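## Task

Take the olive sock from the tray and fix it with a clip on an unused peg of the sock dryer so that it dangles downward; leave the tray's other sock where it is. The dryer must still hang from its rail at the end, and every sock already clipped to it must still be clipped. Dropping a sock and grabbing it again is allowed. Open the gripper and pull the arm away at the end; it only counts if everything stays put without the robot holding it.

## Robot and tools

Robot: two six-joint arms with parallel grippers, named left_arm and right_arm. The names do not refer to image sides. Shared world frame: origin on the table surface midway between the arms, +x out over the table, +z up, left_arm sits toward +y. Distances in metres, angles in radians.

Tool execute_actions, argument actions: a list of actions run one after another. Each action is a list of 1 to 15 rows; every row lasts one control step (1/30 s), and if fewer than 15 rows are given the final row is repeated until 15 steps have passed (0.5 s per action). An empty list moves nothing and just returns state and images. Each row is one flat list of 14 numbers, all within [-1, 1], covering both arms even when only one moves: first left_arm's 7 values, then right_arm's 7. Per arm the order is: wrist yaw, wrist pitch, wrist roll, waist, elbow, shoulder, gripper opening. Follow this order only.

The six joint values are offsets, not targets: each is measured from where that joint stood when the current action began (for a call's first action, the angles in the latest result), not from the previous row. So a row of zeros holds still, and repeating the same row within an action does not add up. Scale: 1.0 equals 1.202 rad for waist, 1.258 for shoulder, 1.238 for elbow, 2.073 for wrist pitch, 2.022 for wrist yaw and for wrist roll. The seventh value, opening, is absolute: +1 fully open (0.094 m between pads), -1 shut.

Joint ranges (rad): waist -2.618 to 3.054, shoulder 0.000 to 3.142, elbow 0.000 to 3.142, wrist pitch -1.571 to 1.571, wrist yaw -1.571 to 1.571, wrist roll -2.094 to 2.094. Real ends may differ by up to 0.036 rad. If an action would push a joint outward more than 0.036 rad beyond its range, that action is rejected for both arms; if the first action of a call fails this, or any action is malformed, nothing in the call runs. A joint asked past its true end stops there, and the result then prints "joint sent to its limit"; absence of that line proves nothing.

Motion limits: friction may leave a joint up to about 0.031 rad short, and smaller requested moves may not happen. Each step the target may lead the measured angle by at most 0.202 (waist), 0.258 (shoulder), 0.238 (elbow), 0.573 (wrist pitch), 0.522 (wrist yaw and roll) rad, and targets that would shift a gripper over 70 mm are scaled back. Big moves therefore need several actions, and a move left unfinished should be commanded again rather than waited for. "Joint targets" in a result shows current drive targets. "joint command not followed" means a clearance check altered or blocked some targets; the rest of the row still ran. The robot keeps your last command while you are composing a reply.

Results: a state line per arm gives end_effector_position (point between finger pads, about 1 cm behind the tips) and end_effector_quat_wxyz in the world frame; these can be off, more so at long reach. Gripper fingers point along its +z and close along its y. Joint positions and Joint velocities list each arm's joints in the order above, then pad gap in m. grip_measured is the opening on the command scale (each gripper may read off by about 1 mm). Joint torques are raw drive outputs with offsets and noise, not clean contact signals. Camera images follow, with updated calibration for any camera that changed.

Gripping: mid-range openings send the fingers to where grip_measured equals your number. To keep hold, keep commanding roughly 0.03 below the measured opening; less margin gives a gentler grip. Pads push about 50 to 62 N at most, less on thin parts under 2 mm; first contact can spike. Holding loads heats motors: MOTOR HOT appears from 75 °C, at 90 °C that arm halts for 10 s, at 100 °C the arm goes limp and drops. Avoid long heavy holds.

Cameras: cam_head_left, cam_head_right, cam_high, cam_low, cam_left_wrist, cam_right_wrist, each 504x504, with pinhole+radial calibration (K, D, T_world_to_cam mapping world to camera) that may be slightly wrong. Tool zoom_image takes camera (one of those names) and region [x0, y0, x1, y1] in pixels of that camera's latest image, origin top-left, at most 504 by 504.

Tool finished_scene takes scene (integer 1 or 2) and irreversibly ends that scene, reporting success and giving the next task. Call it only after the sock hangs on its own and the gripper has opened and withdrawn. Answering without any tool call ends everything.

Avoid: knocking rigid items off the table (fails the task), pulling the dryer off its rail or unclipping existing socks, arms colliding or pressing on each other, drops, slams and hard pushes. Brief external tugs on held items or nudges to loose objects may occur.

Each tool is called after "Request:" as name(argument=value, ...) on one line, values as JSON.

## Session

Request:
execute_actions(actions=[])

Scene clock: 0.00 s.
left_arm: end_effector_position=(+0.1710, +0.1688, +0.1564) grip_measured=+1.000 end_effector_quat_wxyz=(+0.210, +0.102, +0.965, -0.121) | right_arm: end_effector_position=(+0.0119, -0.1361, +0.1174) grip_measured=+1.000 end_effector_quat_wxyz=(+0.020, +0.983, +0.179, +0.023)
Joint names: [wrist yaw, wrist pitch, wrist roll, waist, elbow, shoulder]
Joint positions: left_arm=[-0.047 -1.094 -0.503 -0.707  0.855  0.844  0.094] | right_arm=[ 0.05  -1.327 -1.875  1.562  1.097  1.375  0.094]
Joint velocities: left_arm=[-0.037  0.007  0.022 -0.002  0.012  0.002  0.   ] | right_arm=[0.037 0.007 0.022 0.007 0.007 0.002 0.   ]
Joint torques (N m, as the arm reports them, + toward a larger angle): no reading
Joint targets: left_arm=[-0.047 -1.094 -0.503 -0.707 0.855 0.844] | right_arm=[0.050 -1.327 -1.875 1.562 1.097 1.375]
camera_calibration (this result's frames):
cam_left_wrist: T_world_to_cam=[[-0.404385, -0.908905, 0.101803, 0.20271], [-0.913865, 0.397129, -0.084492, 0.132292], [0.0363664, -0.127201, -0.99121, 0.283853], [0, 0, 0, 1]] pos_world=[0.192547, 0.167814, 0.271899]
cam_right_wrist: T_world_to_cam=[[-0.0597031, 0.998048, -0.0183352, 0.141867], [0.851683, 0.0605107, 0.520552, -0.0393711], [0.520646, 0.0154628, -0.853633, 0.213429], [0, 0, 0, 1]] pos_world=[-0.0691192, -0.142507, 0.205286]

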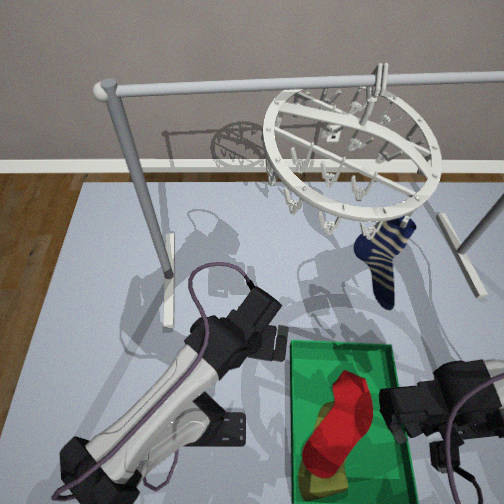

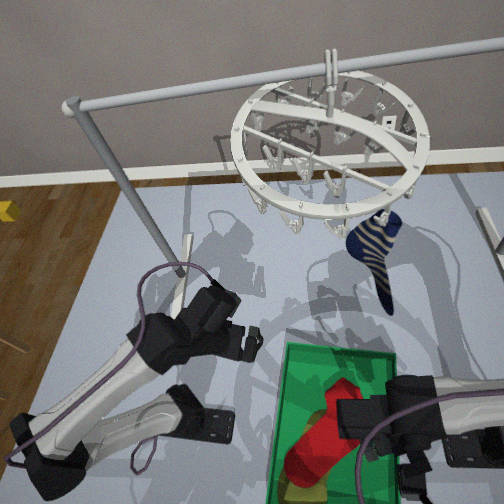

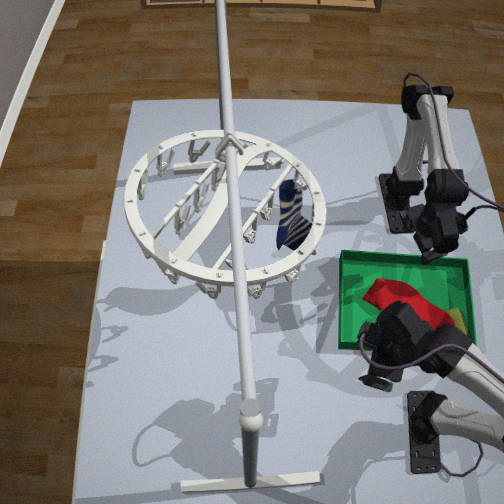

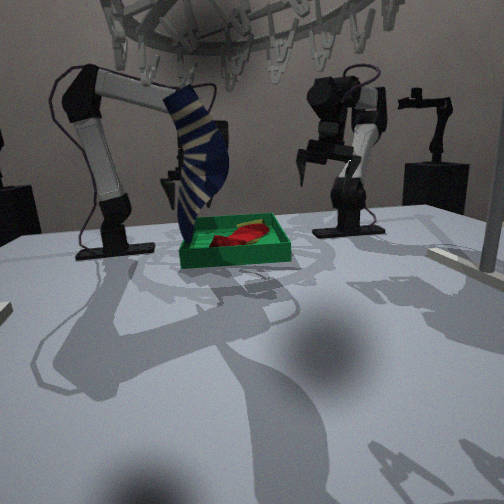

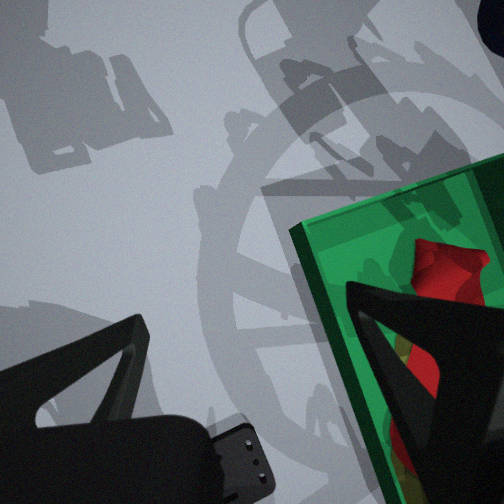

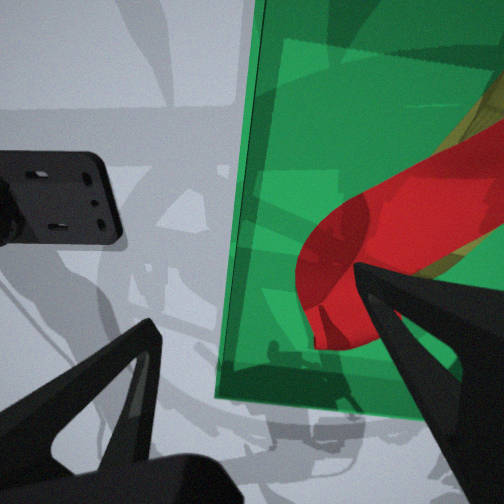

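Request:
execute_actions(actions=[[[0,0,0,0,0,-0.2,1,-0.04,0,0.22,0.13,0.3,0.25,0.5]],[[0,0,0,0,0,0,1,0,0,0.22,0,0.3,0.28,0.5]],[[0,0,0,0,0,0,1,0,0,0,0,0,0,0.5]]])

Scene clock: 5.93 s.
left_arm: end_effector_position=(+0.1585, +0.1799, +0.2042) grip_measured=+1.000 end_effector_quat_wxyz=(+0.314, +0.095, +0.924, -0.195) | right_arm: end_effector_position=(-0.0706, +0.0358, +0.0883) grip_measured=+0.501 end_effector_quat_wxyz=(+0.012, +0.986, -0.164, -0.004)
Joint names: [wrist yaw, wrist pitch, wrist roll, waist, elbow, shoulder]
Joint positions: left_arm=[-0.047 -1.091 -0.503 -0.707  0.857  0.581  0.094] | right_arm=[-0.017 -1.307 -1.029  1.719  1.787  2.071  0.071]
Joint velocities: left_arm=[ 0.007 -0.051  0.022 -0.007 -0.002 -0.022  0.   ] | right_arm=[-0.007  0.007  0.037 -0.002 -0.002 -0.007 -0.   ]
Joint torques (N m, as the arm reports them, + toward a larger angle): left_arm=[-0.08  1.9   0.   -0.11  5.94  1.58] | right_arm=[ -0.03   0.27   0.02  -0.36   5.56 -12.77]
Joint targets: left_arm=[-0.047 -1.091 -0.503 -0.707 0.857 0.581] | right_arm=[-0.017 -1.307 -1.030 1.719 1.787 2.071]
camera_calibration (this result's frames):
cam_left_wrist: T_world_to_cam=[[-0.432655, -0.88384, 0.177868, 0.187305], [-0.871684, 0.359728, -0.33281, 0.171241], [0.230166, -0.299037, -0.926067, 0.320008], [0, 0, 0, 1]] pos_world=[0.156651, 0.199642, 0.320024]
cam_right_wrist: T_world_to_cam=[[0.589857, 0.80745, -0.00964232, 0.0167745], [0.710782, -0.513498, 0.480737, 0.0496975], [0.38322, -0.29042, -0.876812, 0.232119], [0, 0, 0, 1]] pos_world=[-0.134171, 0.079387, 0.179795]

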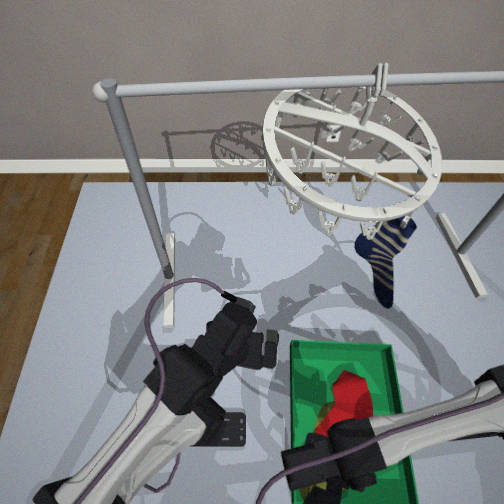

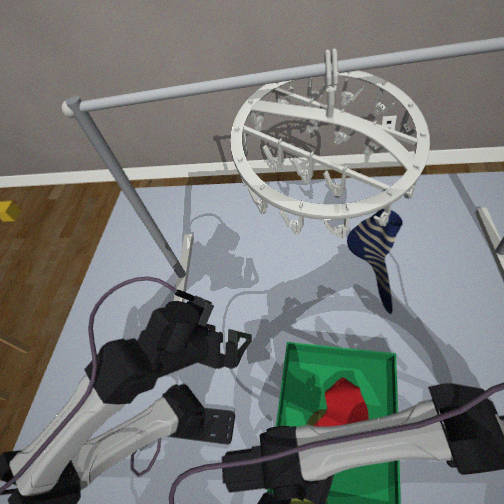

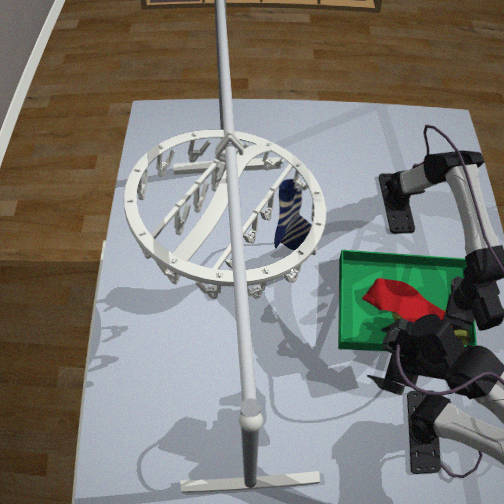

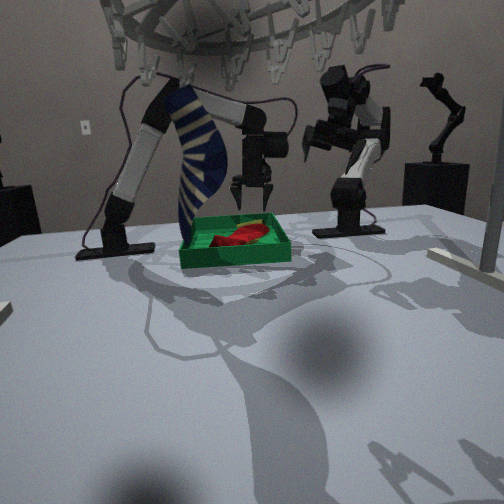

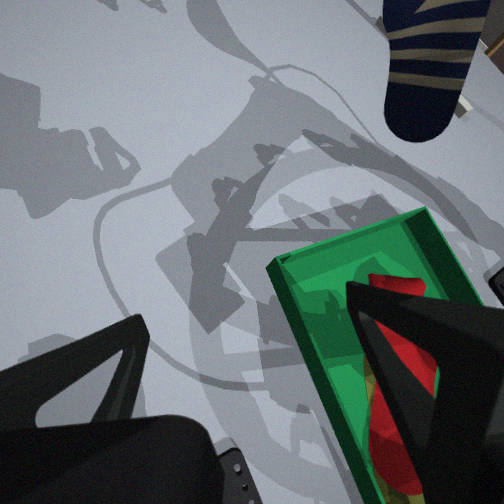

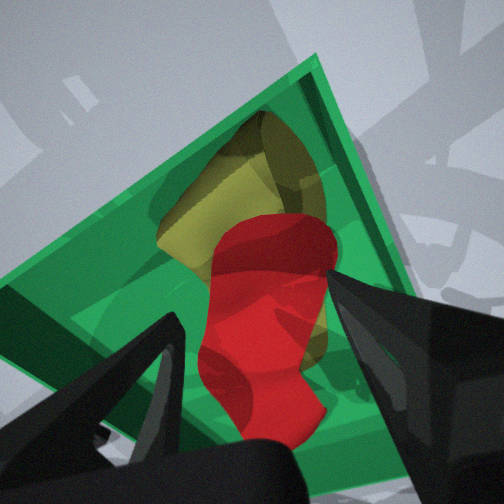

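Request:
execute_actions(actions=[[[0,0,0,0,0,0,1,0,0.075,0.1,-0.03,0,0.07,0.15]],[[0,0,0,0,0,0,1,0,0,0,0,0,0.04,0.15]],[[0,0,0,0,0,0,1,0,0,0,0,0,0,-0.5]],[[0,0,0,0,0,0,1,0,0,0,0,0,0,-1]],[[0,0,0,0,0,0,1,0,0,0,0,0,-0.13,-1]]])

Scene clock: 11.40 s.
left_arm: end_effector_position=(+0.1585, +0.1799, +0.2042) grip_measured=+1.000 end_effector_quat_wxyz=(+0.314, +0.095, +0.924, -0.195) | right_arm: end_effector_position=(-0.0631, +0.0644, +0.0964) grip_measured=-0.946 end_effector_quat_wxyz=(-0.044, +0.961, -0.272, -0.034)
Joint names: [wrist yaw, wrist pitch, wrist roll, waist, elbow, shoulder]
Joint positions: left_arm=[-0.047 -1.091 -0.503 -0.707  0.857  0.581  0.094] | right_arm=[-0.023 -1.194 -0.839  1.684  1.78   2.049  0.003]
Joint velocities: left_arm=[-0.066  0.007  0.022 -0.002  0.002 -0.027  0.   ] | right_arm=[-0.081 -0.007  0.037 -0.002  0.012 -0.002 -0.   ]
Joint torques (N m, as the arm reports them, + toward a larger angle): left_arm=[-0.09  1.91  0.   -0.11  6.18  1.67] | right_arm=[ -0.03   0.6    0.03  -0.33   6.29 -12.63]
Joint targets: left_arm=[-0.047 -1.091 -0.503 -0.707 0.857 0.581] | right_arm=[-0.023 -1.192 -0.839 1.684 1.787 2.052]
camera_calibration (this result's frames):
cam_left_wrist: T_world_to_cam=[[-0.432655, -0.88384, 0.177868, 0.187305], [-0.871684, 0.359728, -0.33281, 0.171241], [0.230166, -0.299037, -0.926067, 0.320008], [0, 0, 0, 1]] pos_world=[0.156651, 0.199642, 0.320024]
cam_right_wrist: T_world_to_cam=[[0.755129, 0.653501, 0.0521254, 0.00367219], [0.589494, -0.71165, 0.382167, 0.0697859], [0.286841, -0.257857, -0.922622, 0.240902], [0, 0, 0, 1]] pos_world=[-0.113012, 0.109382, 0.1954]

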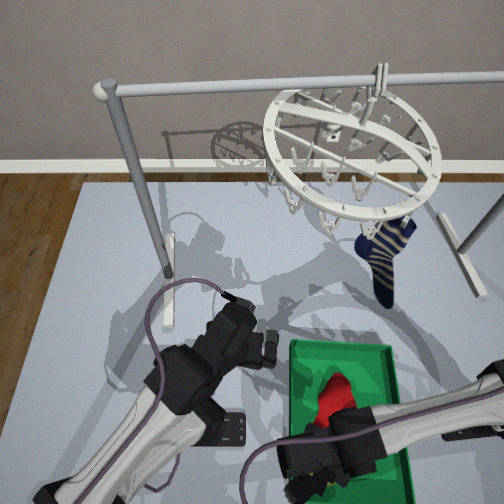

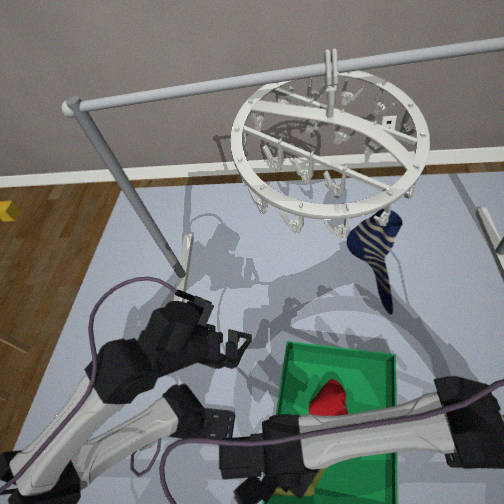

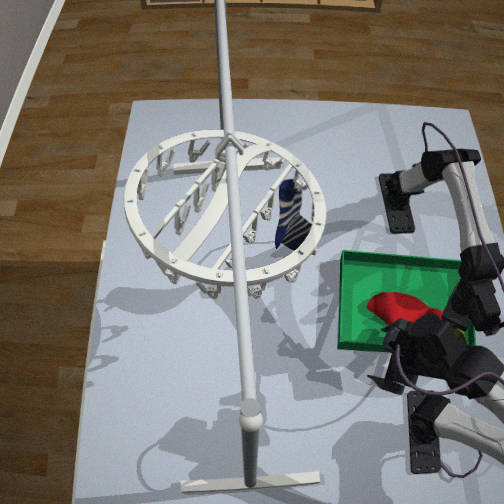

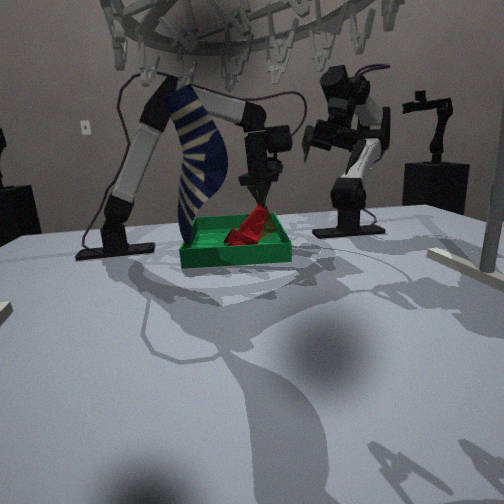

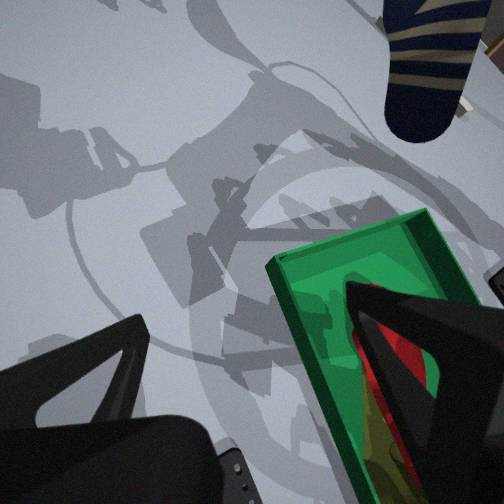

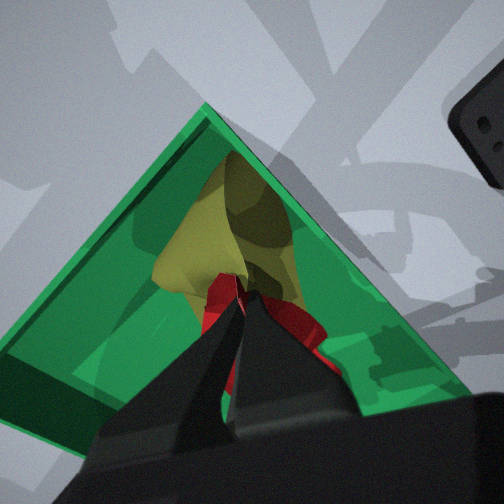

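Request:
execute_actions(actions=[[[0,0,0,0,0,0,1,0,-0.07,0,0,0,0.04,-1]],[[0,0,0,0,0,0,1,0,0,0,0,0,0,0.3]],[[0,0,0,0,0,0,1,0,0,0,0,0,0,0.3]]])

Scene clock: 15.00 s.
left_arm: end_effector_position=(+0.1585, +0.1799, +0.2042) grip_measured=+1.000 end_effector_quat_wxyz=(+0.314, +0.095, +0.924, -0.195) | right_arm: end_effector_position=(-0.0571, +0.0315, +0.0752) grip_measured=+0.298 end_effector_quat_wxyz=(+0.039, +0.961, -0.274, +0.007)
Joint names: [wrist yaw, wrist pitch, wrist roll, waist, elbow, shoulder]
Joint positions: left_arm=[-0.047 -1.091 -0.503 -0.707  0.857  0.581  0.094] | right_arm=[-0.023 -1.325 -0.839  1.684  1.782  2.103  0.061]
Joint velocities: left_arm=[-0.007  0.007 -0.007 -0.012  0.007  0.002  0.   ] | right_arm=[ 0.007 -0.037 -0.022  0.012 -0.002 -0.007 -0.001]
Joint torques (N m, as the arm reports them, + toward a larger angle): left_arm=[-0.08  1.92  0.01 -0.14  5.99  1.72] | right_arm=[ -0.02   0.15   0.04  -0.33   5.46 -13.01]
Joint targets: left_arm=[-0.047 -1.091 -0.503 -0.707 0.857 0.581] | right_arm=[-0.023 -1.325 -0.839 1.684 1.782 2.103]
camera_calibration (this result's frames):
cam_left_wrist: T_world_to_cam=[[-0.432655, -0.88384, 0.177868, 0.187305], [-0.871684, 0.359728, -0.33281, 0.171241], [0.230166, -0.299037, -0.926067, 0.320008], [0, 0, 0, 1]] pos_world=[0.156651, 0.199642, 0.320024]
cam_right_wrist: T_world_to_cam=[[0.754969, 0.654392, -0.0423531, 0.0289025], [0.574681, -0.629133, 0.523387, 0.0368792], [0.315854, -0.41948, -0.851042, 0.212561], [0, 0, 0, 1]] pos_world=[-0.110153, 0.0934536, 0.162821]

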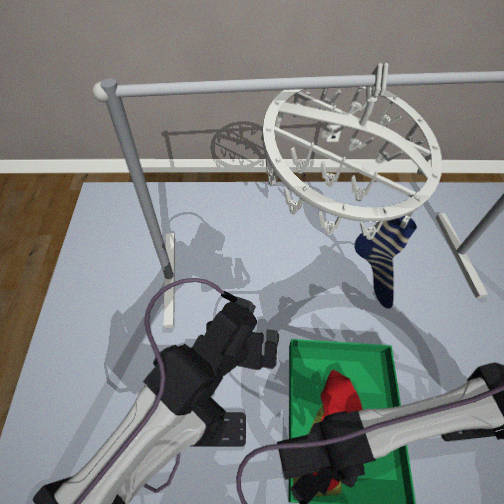

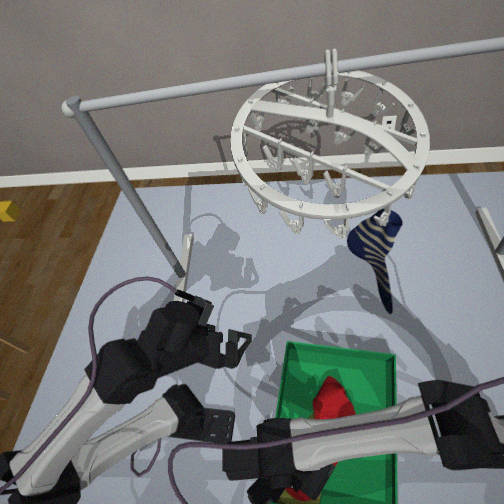

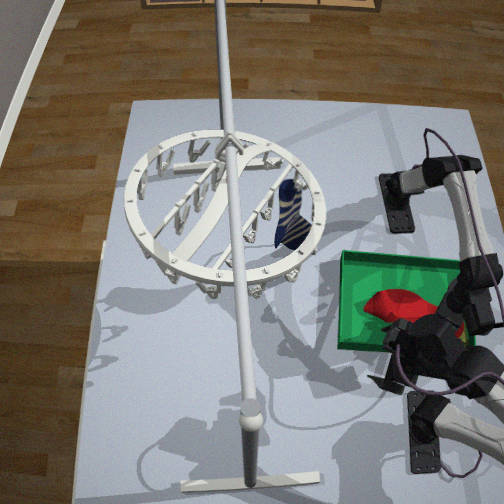

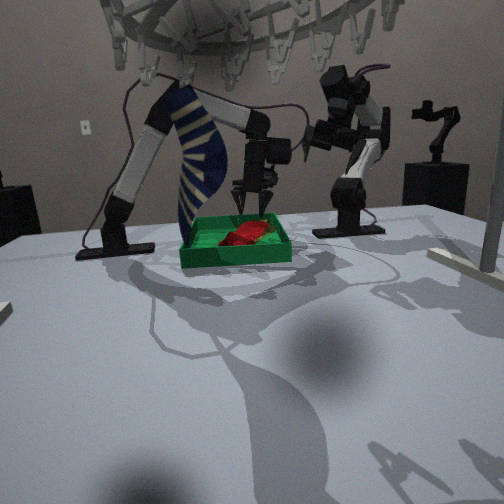

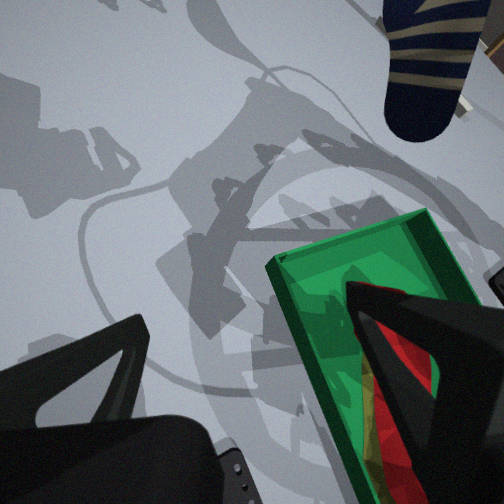

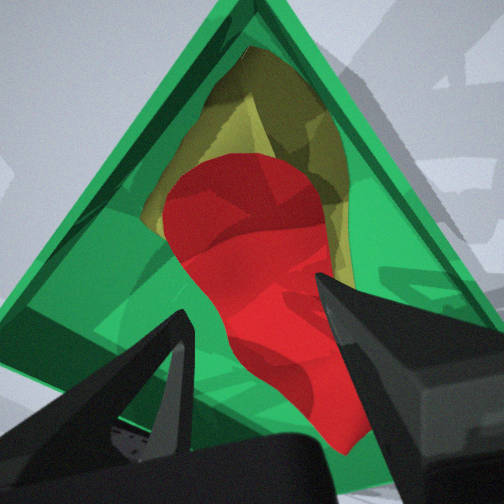

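Request:
execute_actions(actions=[[[0,0,0,0,0,0,1,0,0.03,0,0,0,0.045,-0.15]],[[0,0,0,0,0,0,1,0,0,0,0,0,0.04,-0.15]],[[0,0,0,0,0,0,1,0,0,0,0,0,0,-0.6]],[[0,0,0,0,0,0,1,0,0,0,0,0,0,-1]],[[0,0,0,0,0,0,1,0,-0.05,0,0,0,-0.2,-1]],[[0,0,0,0,0,0,1,0,-0.05,0,-0.1,-0.15,-0.25,-1]]])

Scene clock: 20.60 s.
left_arm: end_effector_position=(+0.1585, +0.1799, +0.2042) grip_measured=+1.000 end_effector_quat_wxyz=(+0.314, +0.095, +0.924, -0.195) | right_arm: end_effector_position=(-0.0044, -0.0444, +0.1872) grip_measured=-0.992 end_effector_quat_wxyz=(-0.037, +0.942, -0.333, -0.028)
Joint names: [wrist yaw, wrist pitch, wrist roll, waist, elbow, shoulder]
Joint positions: left_arm=[-0.047 -1.091 -0.503 -0.707  0.857  0.581  0.094] | right_arm=[-0.023 -1.461 -0.839  1.558  1.613  1.633  0.   ]
Joint velocities: left_arm=[-0.051 -0.022  0.066 -0.012 -0.012 -0.012  0.   ] | right_arm=[ 0.037 -0.081  0.037  0.017 -0.022  0.027  0.001]
Joint torques (N m, as the arm reports them, + toward a larger angle): left_arm=[-0.08  1.94  0.01 -0.11  5.88  1.61] | right_arm=[-0.02  0.45  0.03  0.19  4.64 -7.78]
Joint targets: left_arm=[-0.047 -1.091 -0.503 -0.707 0.857 0.581] | right_arm=[-0.022 -1.468 -0.839 1.564 1.599 1.640]
camera_calibration (this result's frames):
cam_left_wrist: T_world_to_cam=[[-0.432655, -0.88384, 0.177868, 0.187305], [-0.871684, 0.359728, -0.33281, 0.171241], [0.230166, -0.299037, -0.926067, 0.320008], [0, 0, 0, 1]] pos_world=[0.156651, 0.199642, 0.320024]
cam_right_wrist: T_world_to_cam=[[0.83158, 0.55377, 0.0425875, 0.0234241], [0.494512, -0.773136, 0.397139, -0.0828671], [0.252849, -0.309193, -0.91677, 0.276298], [0, 0, 0, 1]] pos_world=[-0.0483621, 0.00839042, 0.285214]

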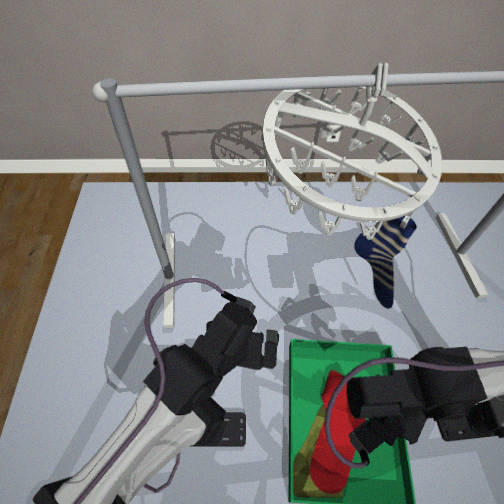

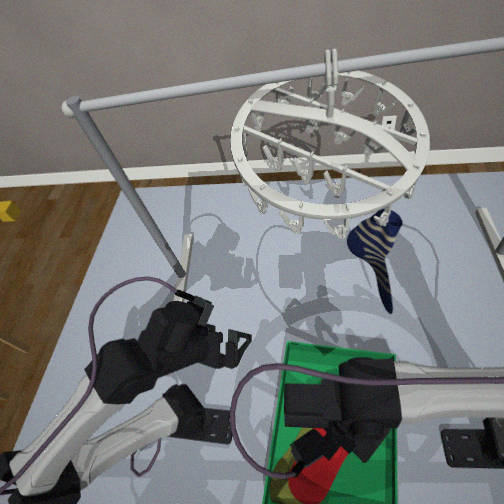

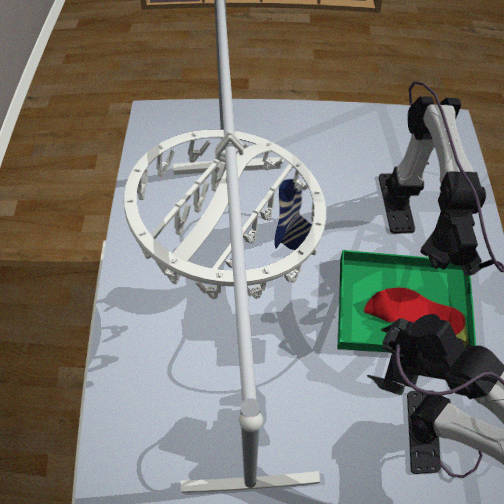

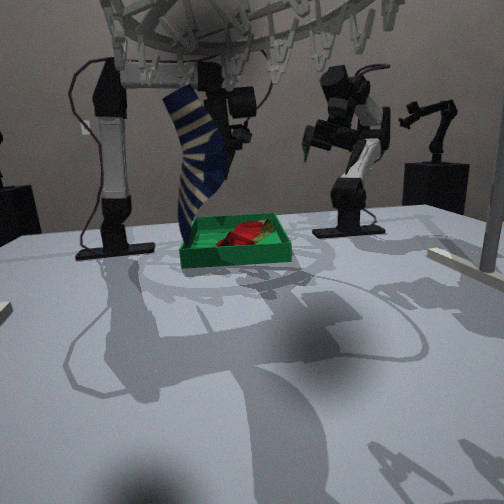

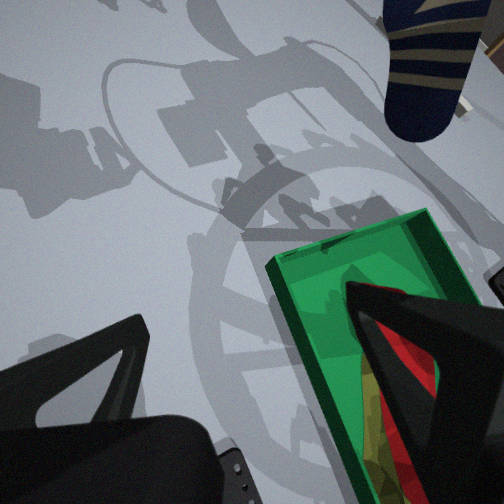

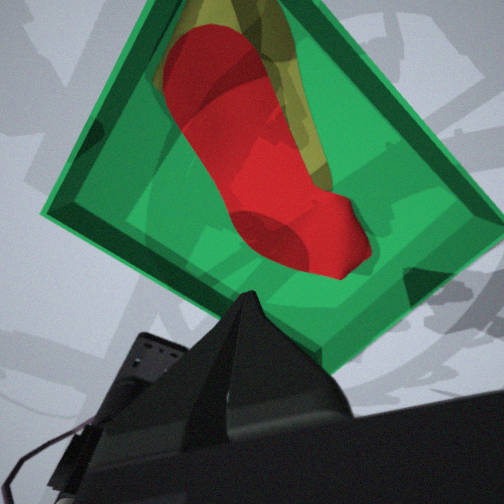

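Request:
execute_actions(actions=[[[0,0,0,0,0,0,1,0,0.1,-0.29,-0.235,-0.1,0.05,0.8]],[[0,0,0,0,0,0,1,0,0.11,-0.29,0,-0.12,0.1,0.8]],[[0,0,0,0,0,0,1,0,0,0,0,0,0.08,0.8]]])

Scene clock: 25.50 s.
left_arm: end_effector_position=(+0.1585, +0.1799, +0.2042) grip_measured=+1.000 end_effector_quat_wxyz=(+0.314, +0.095, +0.924, -0.195) | right_arm: end_effector_position=(+0.0903, -0.0243, +0.0260) grip_measured=+0.799 end_effector_quat_wxyz=(+0.036, +0.996, +0.072, -0.022)
Joint names: [wrist yaw, wrist pitch, wrist roll, waist, elbow, shoulder]
Joint positions: left_arm=[-0.047 -1.091 -0.503 -0.707  0.857  0.581  0.094] | right_arm=[-0.021 -1.056 -1.956  1.268  1.349  1.946  0.085]
Joint velocities: left_arm=[ 0.037  0.022 -0.007 -0.002  0.007  0.002  0.   ] | right_arm=[-0.022  0.066 -0.037  0.022 -0.007 -0.012 -0.002]
Joint torques (N m, as the arm reports them, + toward a larger angle): left_arm=[-0.05  1.9  -0.01 -0.19  5.85  1.71] | right_arm=[ -0.03  -0.01   0.04  -0.2    4.46 -10.24]
Joint targets: left_arm=[-0.047 -1.091 -0.503 -0.707 0.857 0.581] | right_arm=[-0.018 -1.060 -1.955 1.268 1.340 1.954]
camera_calibration (this result's frames):
cam_left_wrist: T_world_to_cam=[[-0.432655, -0.88384, 0.177868, 0.187305], [-0.871684, 0.359728, -0.33281, 0.171241], [0.230166, -0.299037, -0.926067, 0.320008], [0, 0, 0, 1]] pos_world=[0.156651, 0.199642, 0.320024]
cam_right_wrist: T_world_to_cam=[[0.154311, 0.985938, -0.0641471, 0.0148294], [0.885346, -0.109164, 0.451936, -0.0707624], [0.438578, -0.126531, -0.889741, 0.0976911], [0, 0, 0, 1]] pos_world=[0.0175157, -0.0099846, 0.119851]

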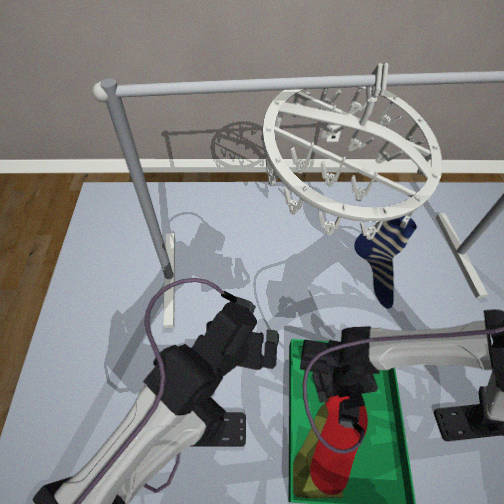

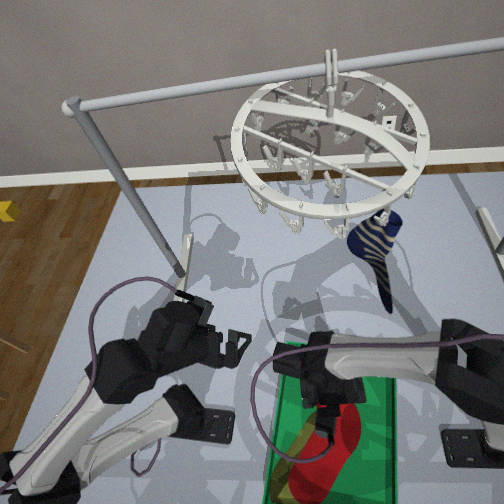

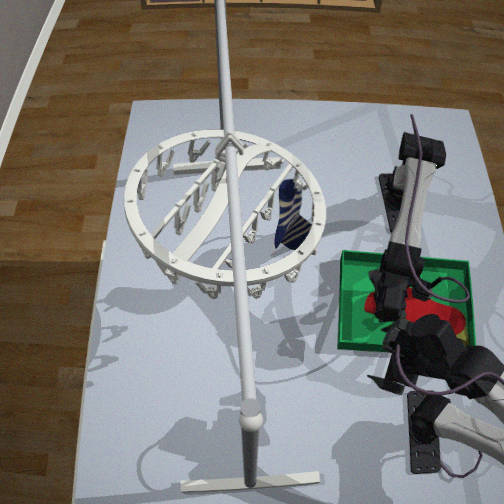

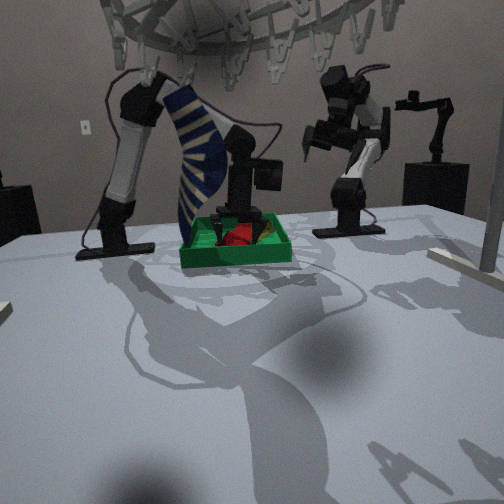

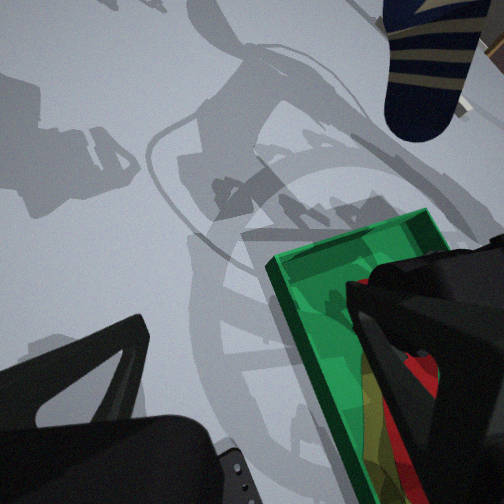

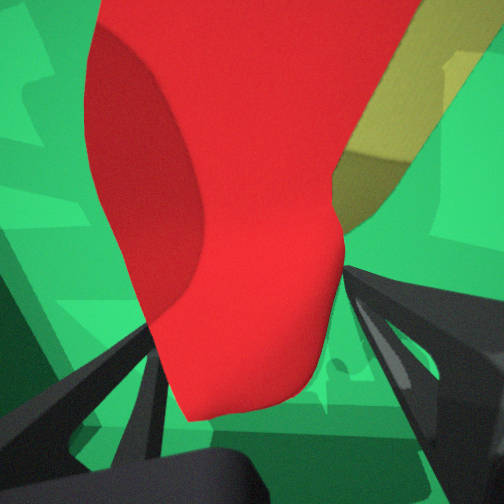

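Request:
execute_actions(actions=[[[0,0,0,0,0,0,1,0,0,0,0,0,0.025,0]],[[0,0,0,0,0,0,1,0,0,0,0,0,0.025,-0.6]],[[0,0,0,0,0,0,1,0,0,0,0,0,0,-1]],[[0,0,0,0,0,0,1,0,-0.1,0,0,0.08,-0.15,-1]],[[0,0,0,0,0,0,1,0,-0.12,0,0.1,0.1,-0.2,-1]],[[0,0,0,0,0,0,1,0,0,0,0.1,0,-0.05,-1]]])

Scene clock: 31.37 s.
left_arm: end_effector_position=(+0.1585, +0.1799, +0.2042) grip_measured=+1.000 end_effector_quat_wxyz=(+0.314, +0.095, +0.924, -0.195) | right_arm: end_effector_position=(+0.0115, -0.0748, +0.2239) grip_measured=-0.970 end_effector_quat_wxyz=(-0.102, +0.976, +0.192, +0.011)
Joint names: [wrist yaw, wrist pitch, wrist roll, waist, elbow, shoulder]
Joint positions: left_arm=[-0.047 -1.091 -0.503 -0.707  0.857  0.581  0.094] | right_arm=[-0.017 -1.487 -1.956  1.509  1.57   1.448  0.001]
Joint velocities: left_arm=[-0.037  0.007 -0.051 -0.002 -0.007 -0.012  0.   ] | right_arm=[ 0.007  0.007  0.007  0.012 -0.022  0.012  0.001]
Joint torques (N m, as the arm reports them, + toward a larger angle): left_arm=[-0.05  1.91 -0.01 -0.21  5.99  1.7 ] | right_arm=[-0.06  0.71  0.05 -0.42  5.42 -6.83]
Joint targets: left_arm=[-0.047 -1.091 -0.503 -0.707 0.857 0.581] | right_arm=[-0.019 -1.487 -1.956 1.508 1.570 1.440]
camera_calibration (this result's frames):
cam_left_wrist: T_world_to_cam=[[-0.432655, -0.88384, 0.177868, 0.187305], [-0.871684, 0.359728, -0.33281, 0.171241], [0.230166, -0.299037, -0.926067, 0.320008], [0, 0, 0, 1]] pos_world=[0.156651, 0.199642, 0.320024]
cam_right_wrist: T_world_to_cam=[[-0.0855706, 0.971836, 0.219574, 0.0276908], [0.884507, -0.0273432, 0.465725, -0.0928817], [0.458612, 0.234067, -0.857256, 0.321515], [0, 0, 0, 1]] pos_world=[-0.0629265, -0.104706, 0.312797]

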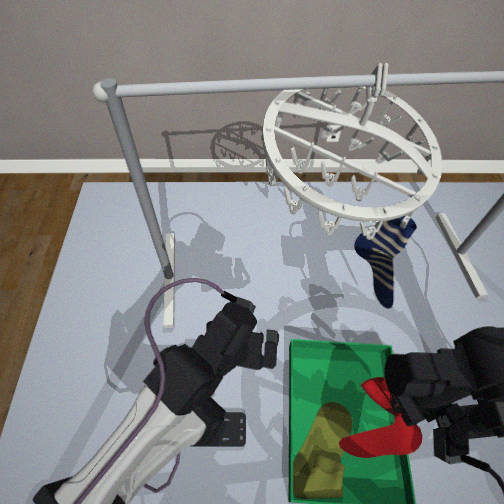

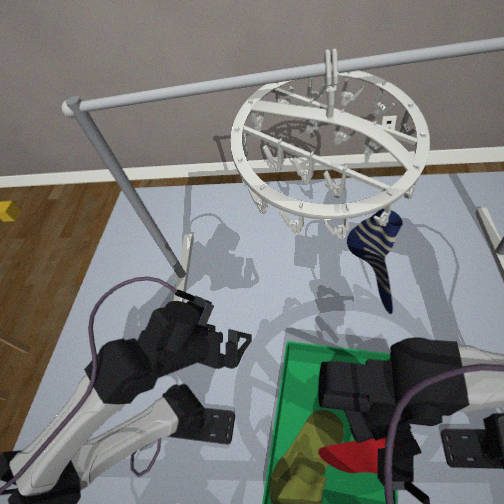

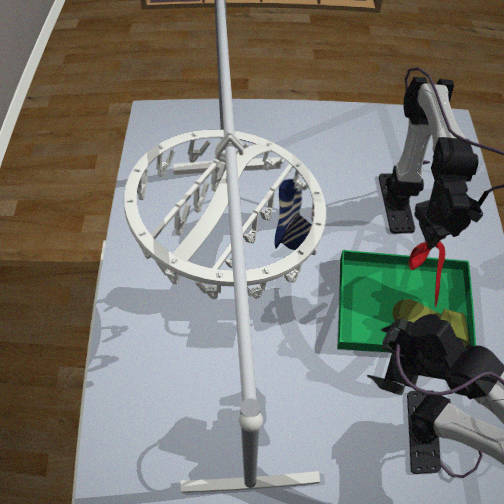

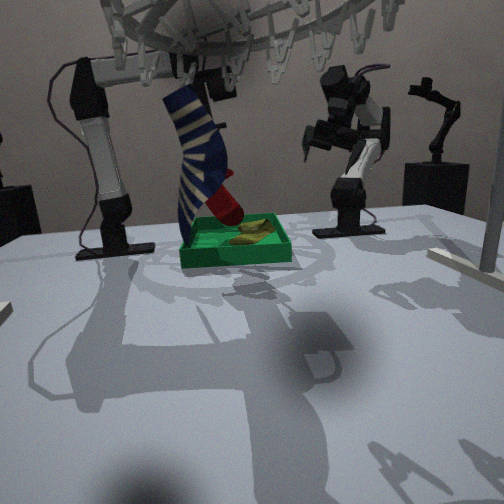

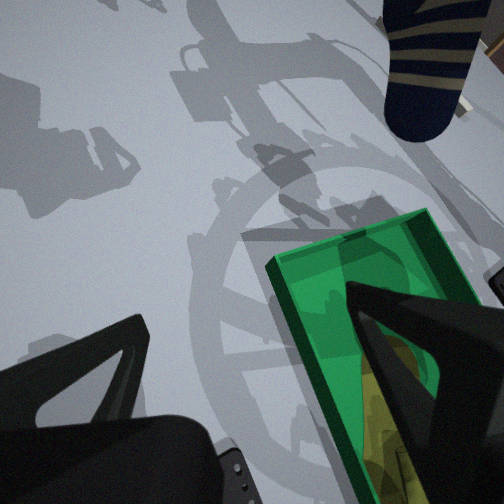

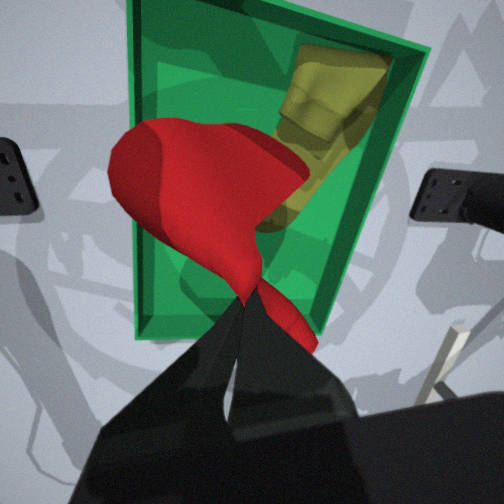

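Request:
execute_actions(actions=[[[0,0,-0.2,-0.3,0,0,0.5,0,0,0,0,-0.2,-0.25,-1]],[[0,0,-0.2,-0.4,0.1,0.2,0.5,0,0,0,0,-0.15,-0.25,-1]],[[0,-0.06,-0.16,-0.33,0.12,0.3,0.5,0,0,0,0,0,0,-1]],[[0,0,0,0,0.1,0.28,0.5,0,0,0,0,0,0,-1]],[[0,0,0,0,0,0,0.5,0,0,0,0,0,0,-1]]])

Scene clock: 38.77 s.
left_arm: end_effector_position=(-0.0819, +0.0338, +0.0989) grip_measured=+0.502 end_effector_quat_wxyz=(+0.023, +0.187, +0.982, -0.012) | right_arm: end_effector_position=(+0.0117, -0.2052, +0.2222) grip_measured=-0.970 end_effector_quat_wxyz=(-0.208, +0.959, +0.189, +0.031)
Joint names: [wrist yaw, wrist pitch, wrist roll, waist, elbow, shoulder]
Joint positions: left_arm=[-0.05  -1.186 -1.569 -1.927  1.227  1.598  0.071] | right_arm=[-0.018 -1.516 -1.954  1.509  1.165  0.797  0.001]
Joint velocities: left_arm=[-0.037  0.066 -0.007  0.007  0.007 -0.002 -0.002] | right_arm=[-0.007 -0.022 -0.037 -0.012 -0.007 -0.012 -0.   ]
Joint torques (N m, as the arm reports them, + toward a larger angle): left_arm=[-0.11  0.42 -0.04 -0.26  5.67 -6.83] | right_arm=[-0.05  1.17  0.05 -0.38  5.24  0.83]
Joint targets: left_arm=[-0.050 -1.186 -1.569 -1.927 1.227 1.598] | right_arm=[-0.018 -1.516 -1.954 1.509 1.165 0.797]
camera_calibration (this result's frames):
cam_left_wrist: T_world_to_cam=[[-0.531895, -0.846808, -0.00172836, -0.0186511], [-0.798375, 0.500791, 0.334375, -0.085516], [-0.282286, 0.179232, -0.942439, 0.177655], [0, 0, 0, 1]] pos_world=[-0.0280447, -0.00480979, 0.195991]
cam_right_wrist: T_world_to_cam=[[-0.083893, 0.901372, 0.424842, 0.0947545], [0.884999, -0.128548, 0.447495, -0.112553], [0.457972, 0.413527, -0.786929, 0.371669], [0, 0, 0, 1]] pos_world=[-0.0626548, -0.253572, 0.302588]

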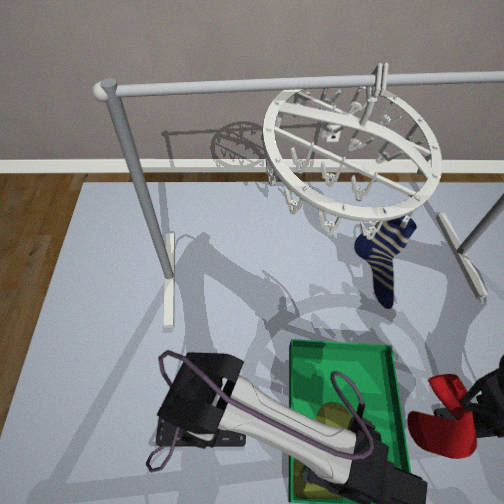

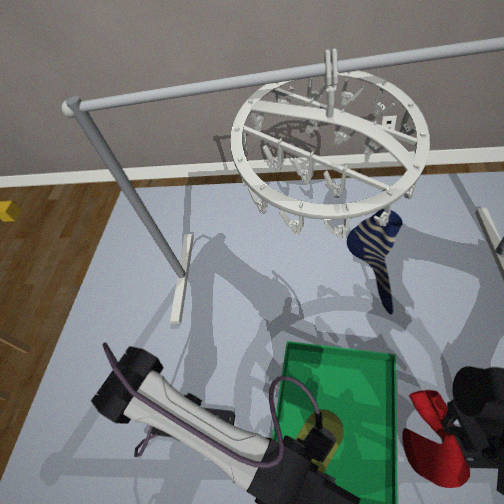

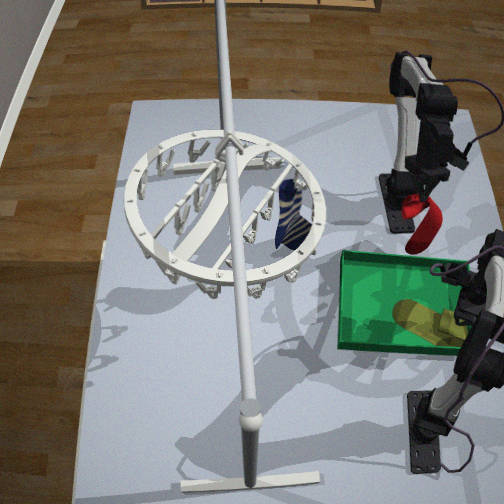

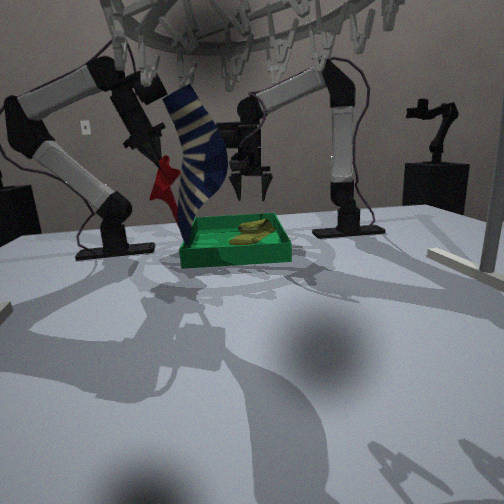

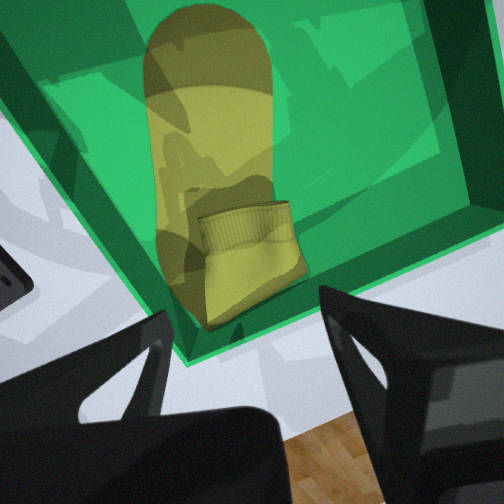

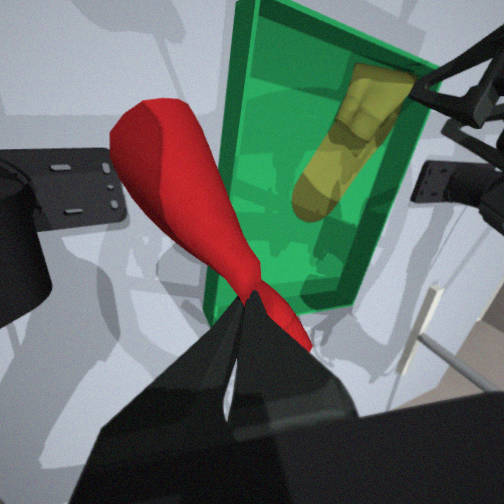

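Request:
execute_actions(actions=[[[0,0.11,0,0.02,-0.135,0.055,0.5,0,0,0,0,0,0,-1]],[[0,0,0,0,0,0,0.5,0,0,0,0,0,0,-1]]])

Scene clock: 43.63 s.
left_arm: end_effector_position=(-0.0761, +0.0352, +0.0377) grip_measured=+0.502 end_effector_quat_wxyz=(+0.026, +0.179, +0.984, +0.005) | right_arm: end_effector_position=(+0.0117, -0.2052, +0.2222) grip_measured=-0.970 end_effector_quat_wxyz=(-0.208, +0.959, +0.189, +0.031)
Joint names: [wrist yaw, wrist pitch, wrist roll, waist, elbow, shoulder]
Joint positions: left_arm=[-0.05  -0.974 -1.569 -1.91   1.06   1.676  0.071] | right_arm=[-0.018 -1.516 -1.954  1.509  1.165  0.797  0.001]
Joint velocities: left_arm=[-0.037  0.037  0.095 -0.012 -0.012 -0.007  0.   ] | right_arm=[-0.022  0.037 -0.037 -0.002  0.007 -0.002  0.   ]
Joint torques (N m, as the arm reports them, + toward a larger angle): left_arm=[-0.17  0.37 -0.01 -0.2   5.5  -7.28] | right_arm=[-0.05  1.16  0.05 -0.4   5.22  0.8 ]
Joint targets: left_arm=[-0.050 -0.974 -1.569 -1.910 1.060 1.676] | right_arm=[-0.018 -1.516 -1.954 1.509 1.165 0.797]
camera_calibration (this result's frames):
cam_left_wrist: T_world_to_cam=[[-0.516735, -0.855426, -0.0350897, -0.011839], [-0.811049, 0.475979, 0.340064, -0.0614046], [-0.274197, 0.204182, -0.939747, 0.120926], [0, 0, 0, 1]] pos_world=[-0.0227621, -0.00559105, 0.134106]
cam_right_wrist: T_world_to_cam=[[-0.083893, 0.901372, 0.424842, 0.0947545], [0.884999, -0.128548, 0.447495, -0.112553], [0.457972, 0.413527, -0.786929, 0.371669], [0, 0, 0, 1]] pos_world=[-0.0626548, -0.253572, 0.302588]

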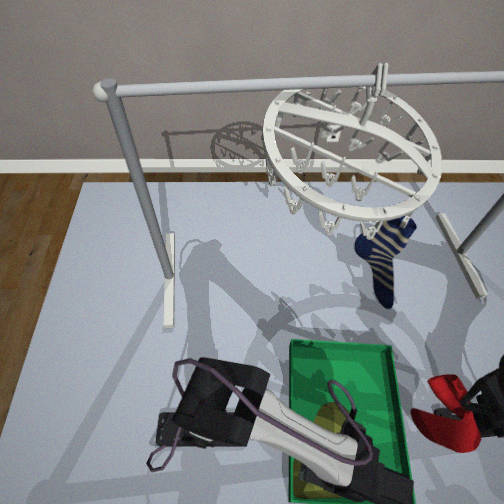

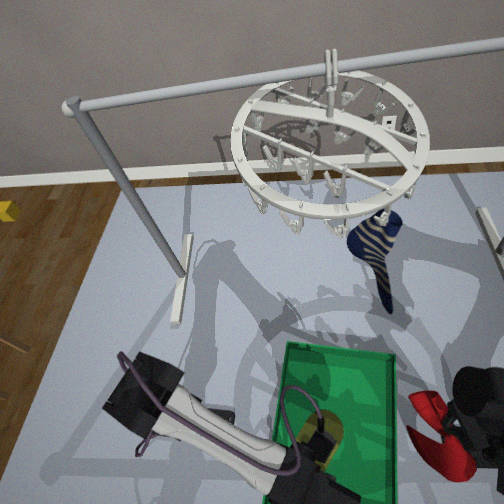

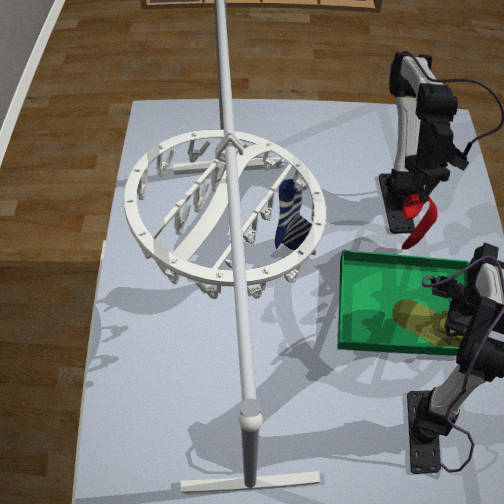

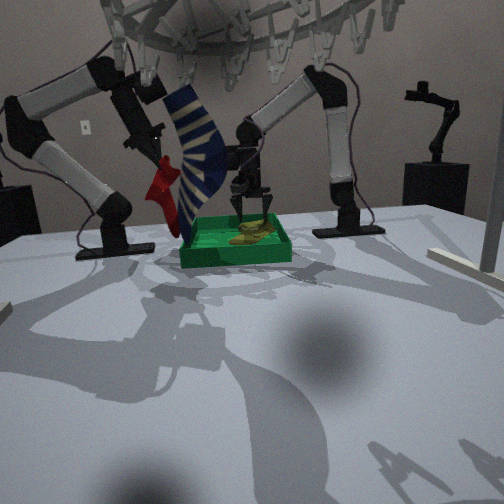

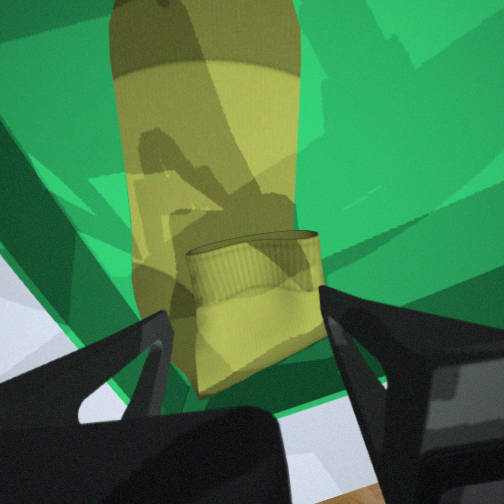

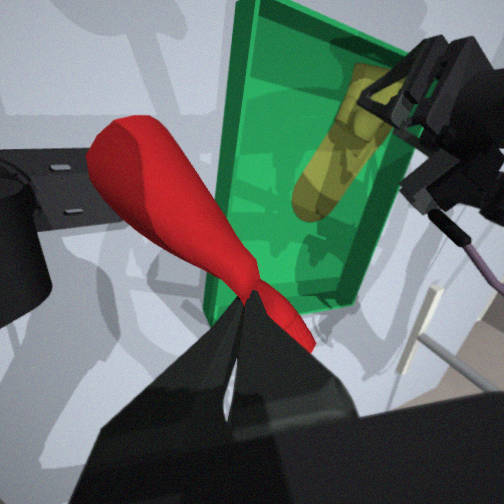

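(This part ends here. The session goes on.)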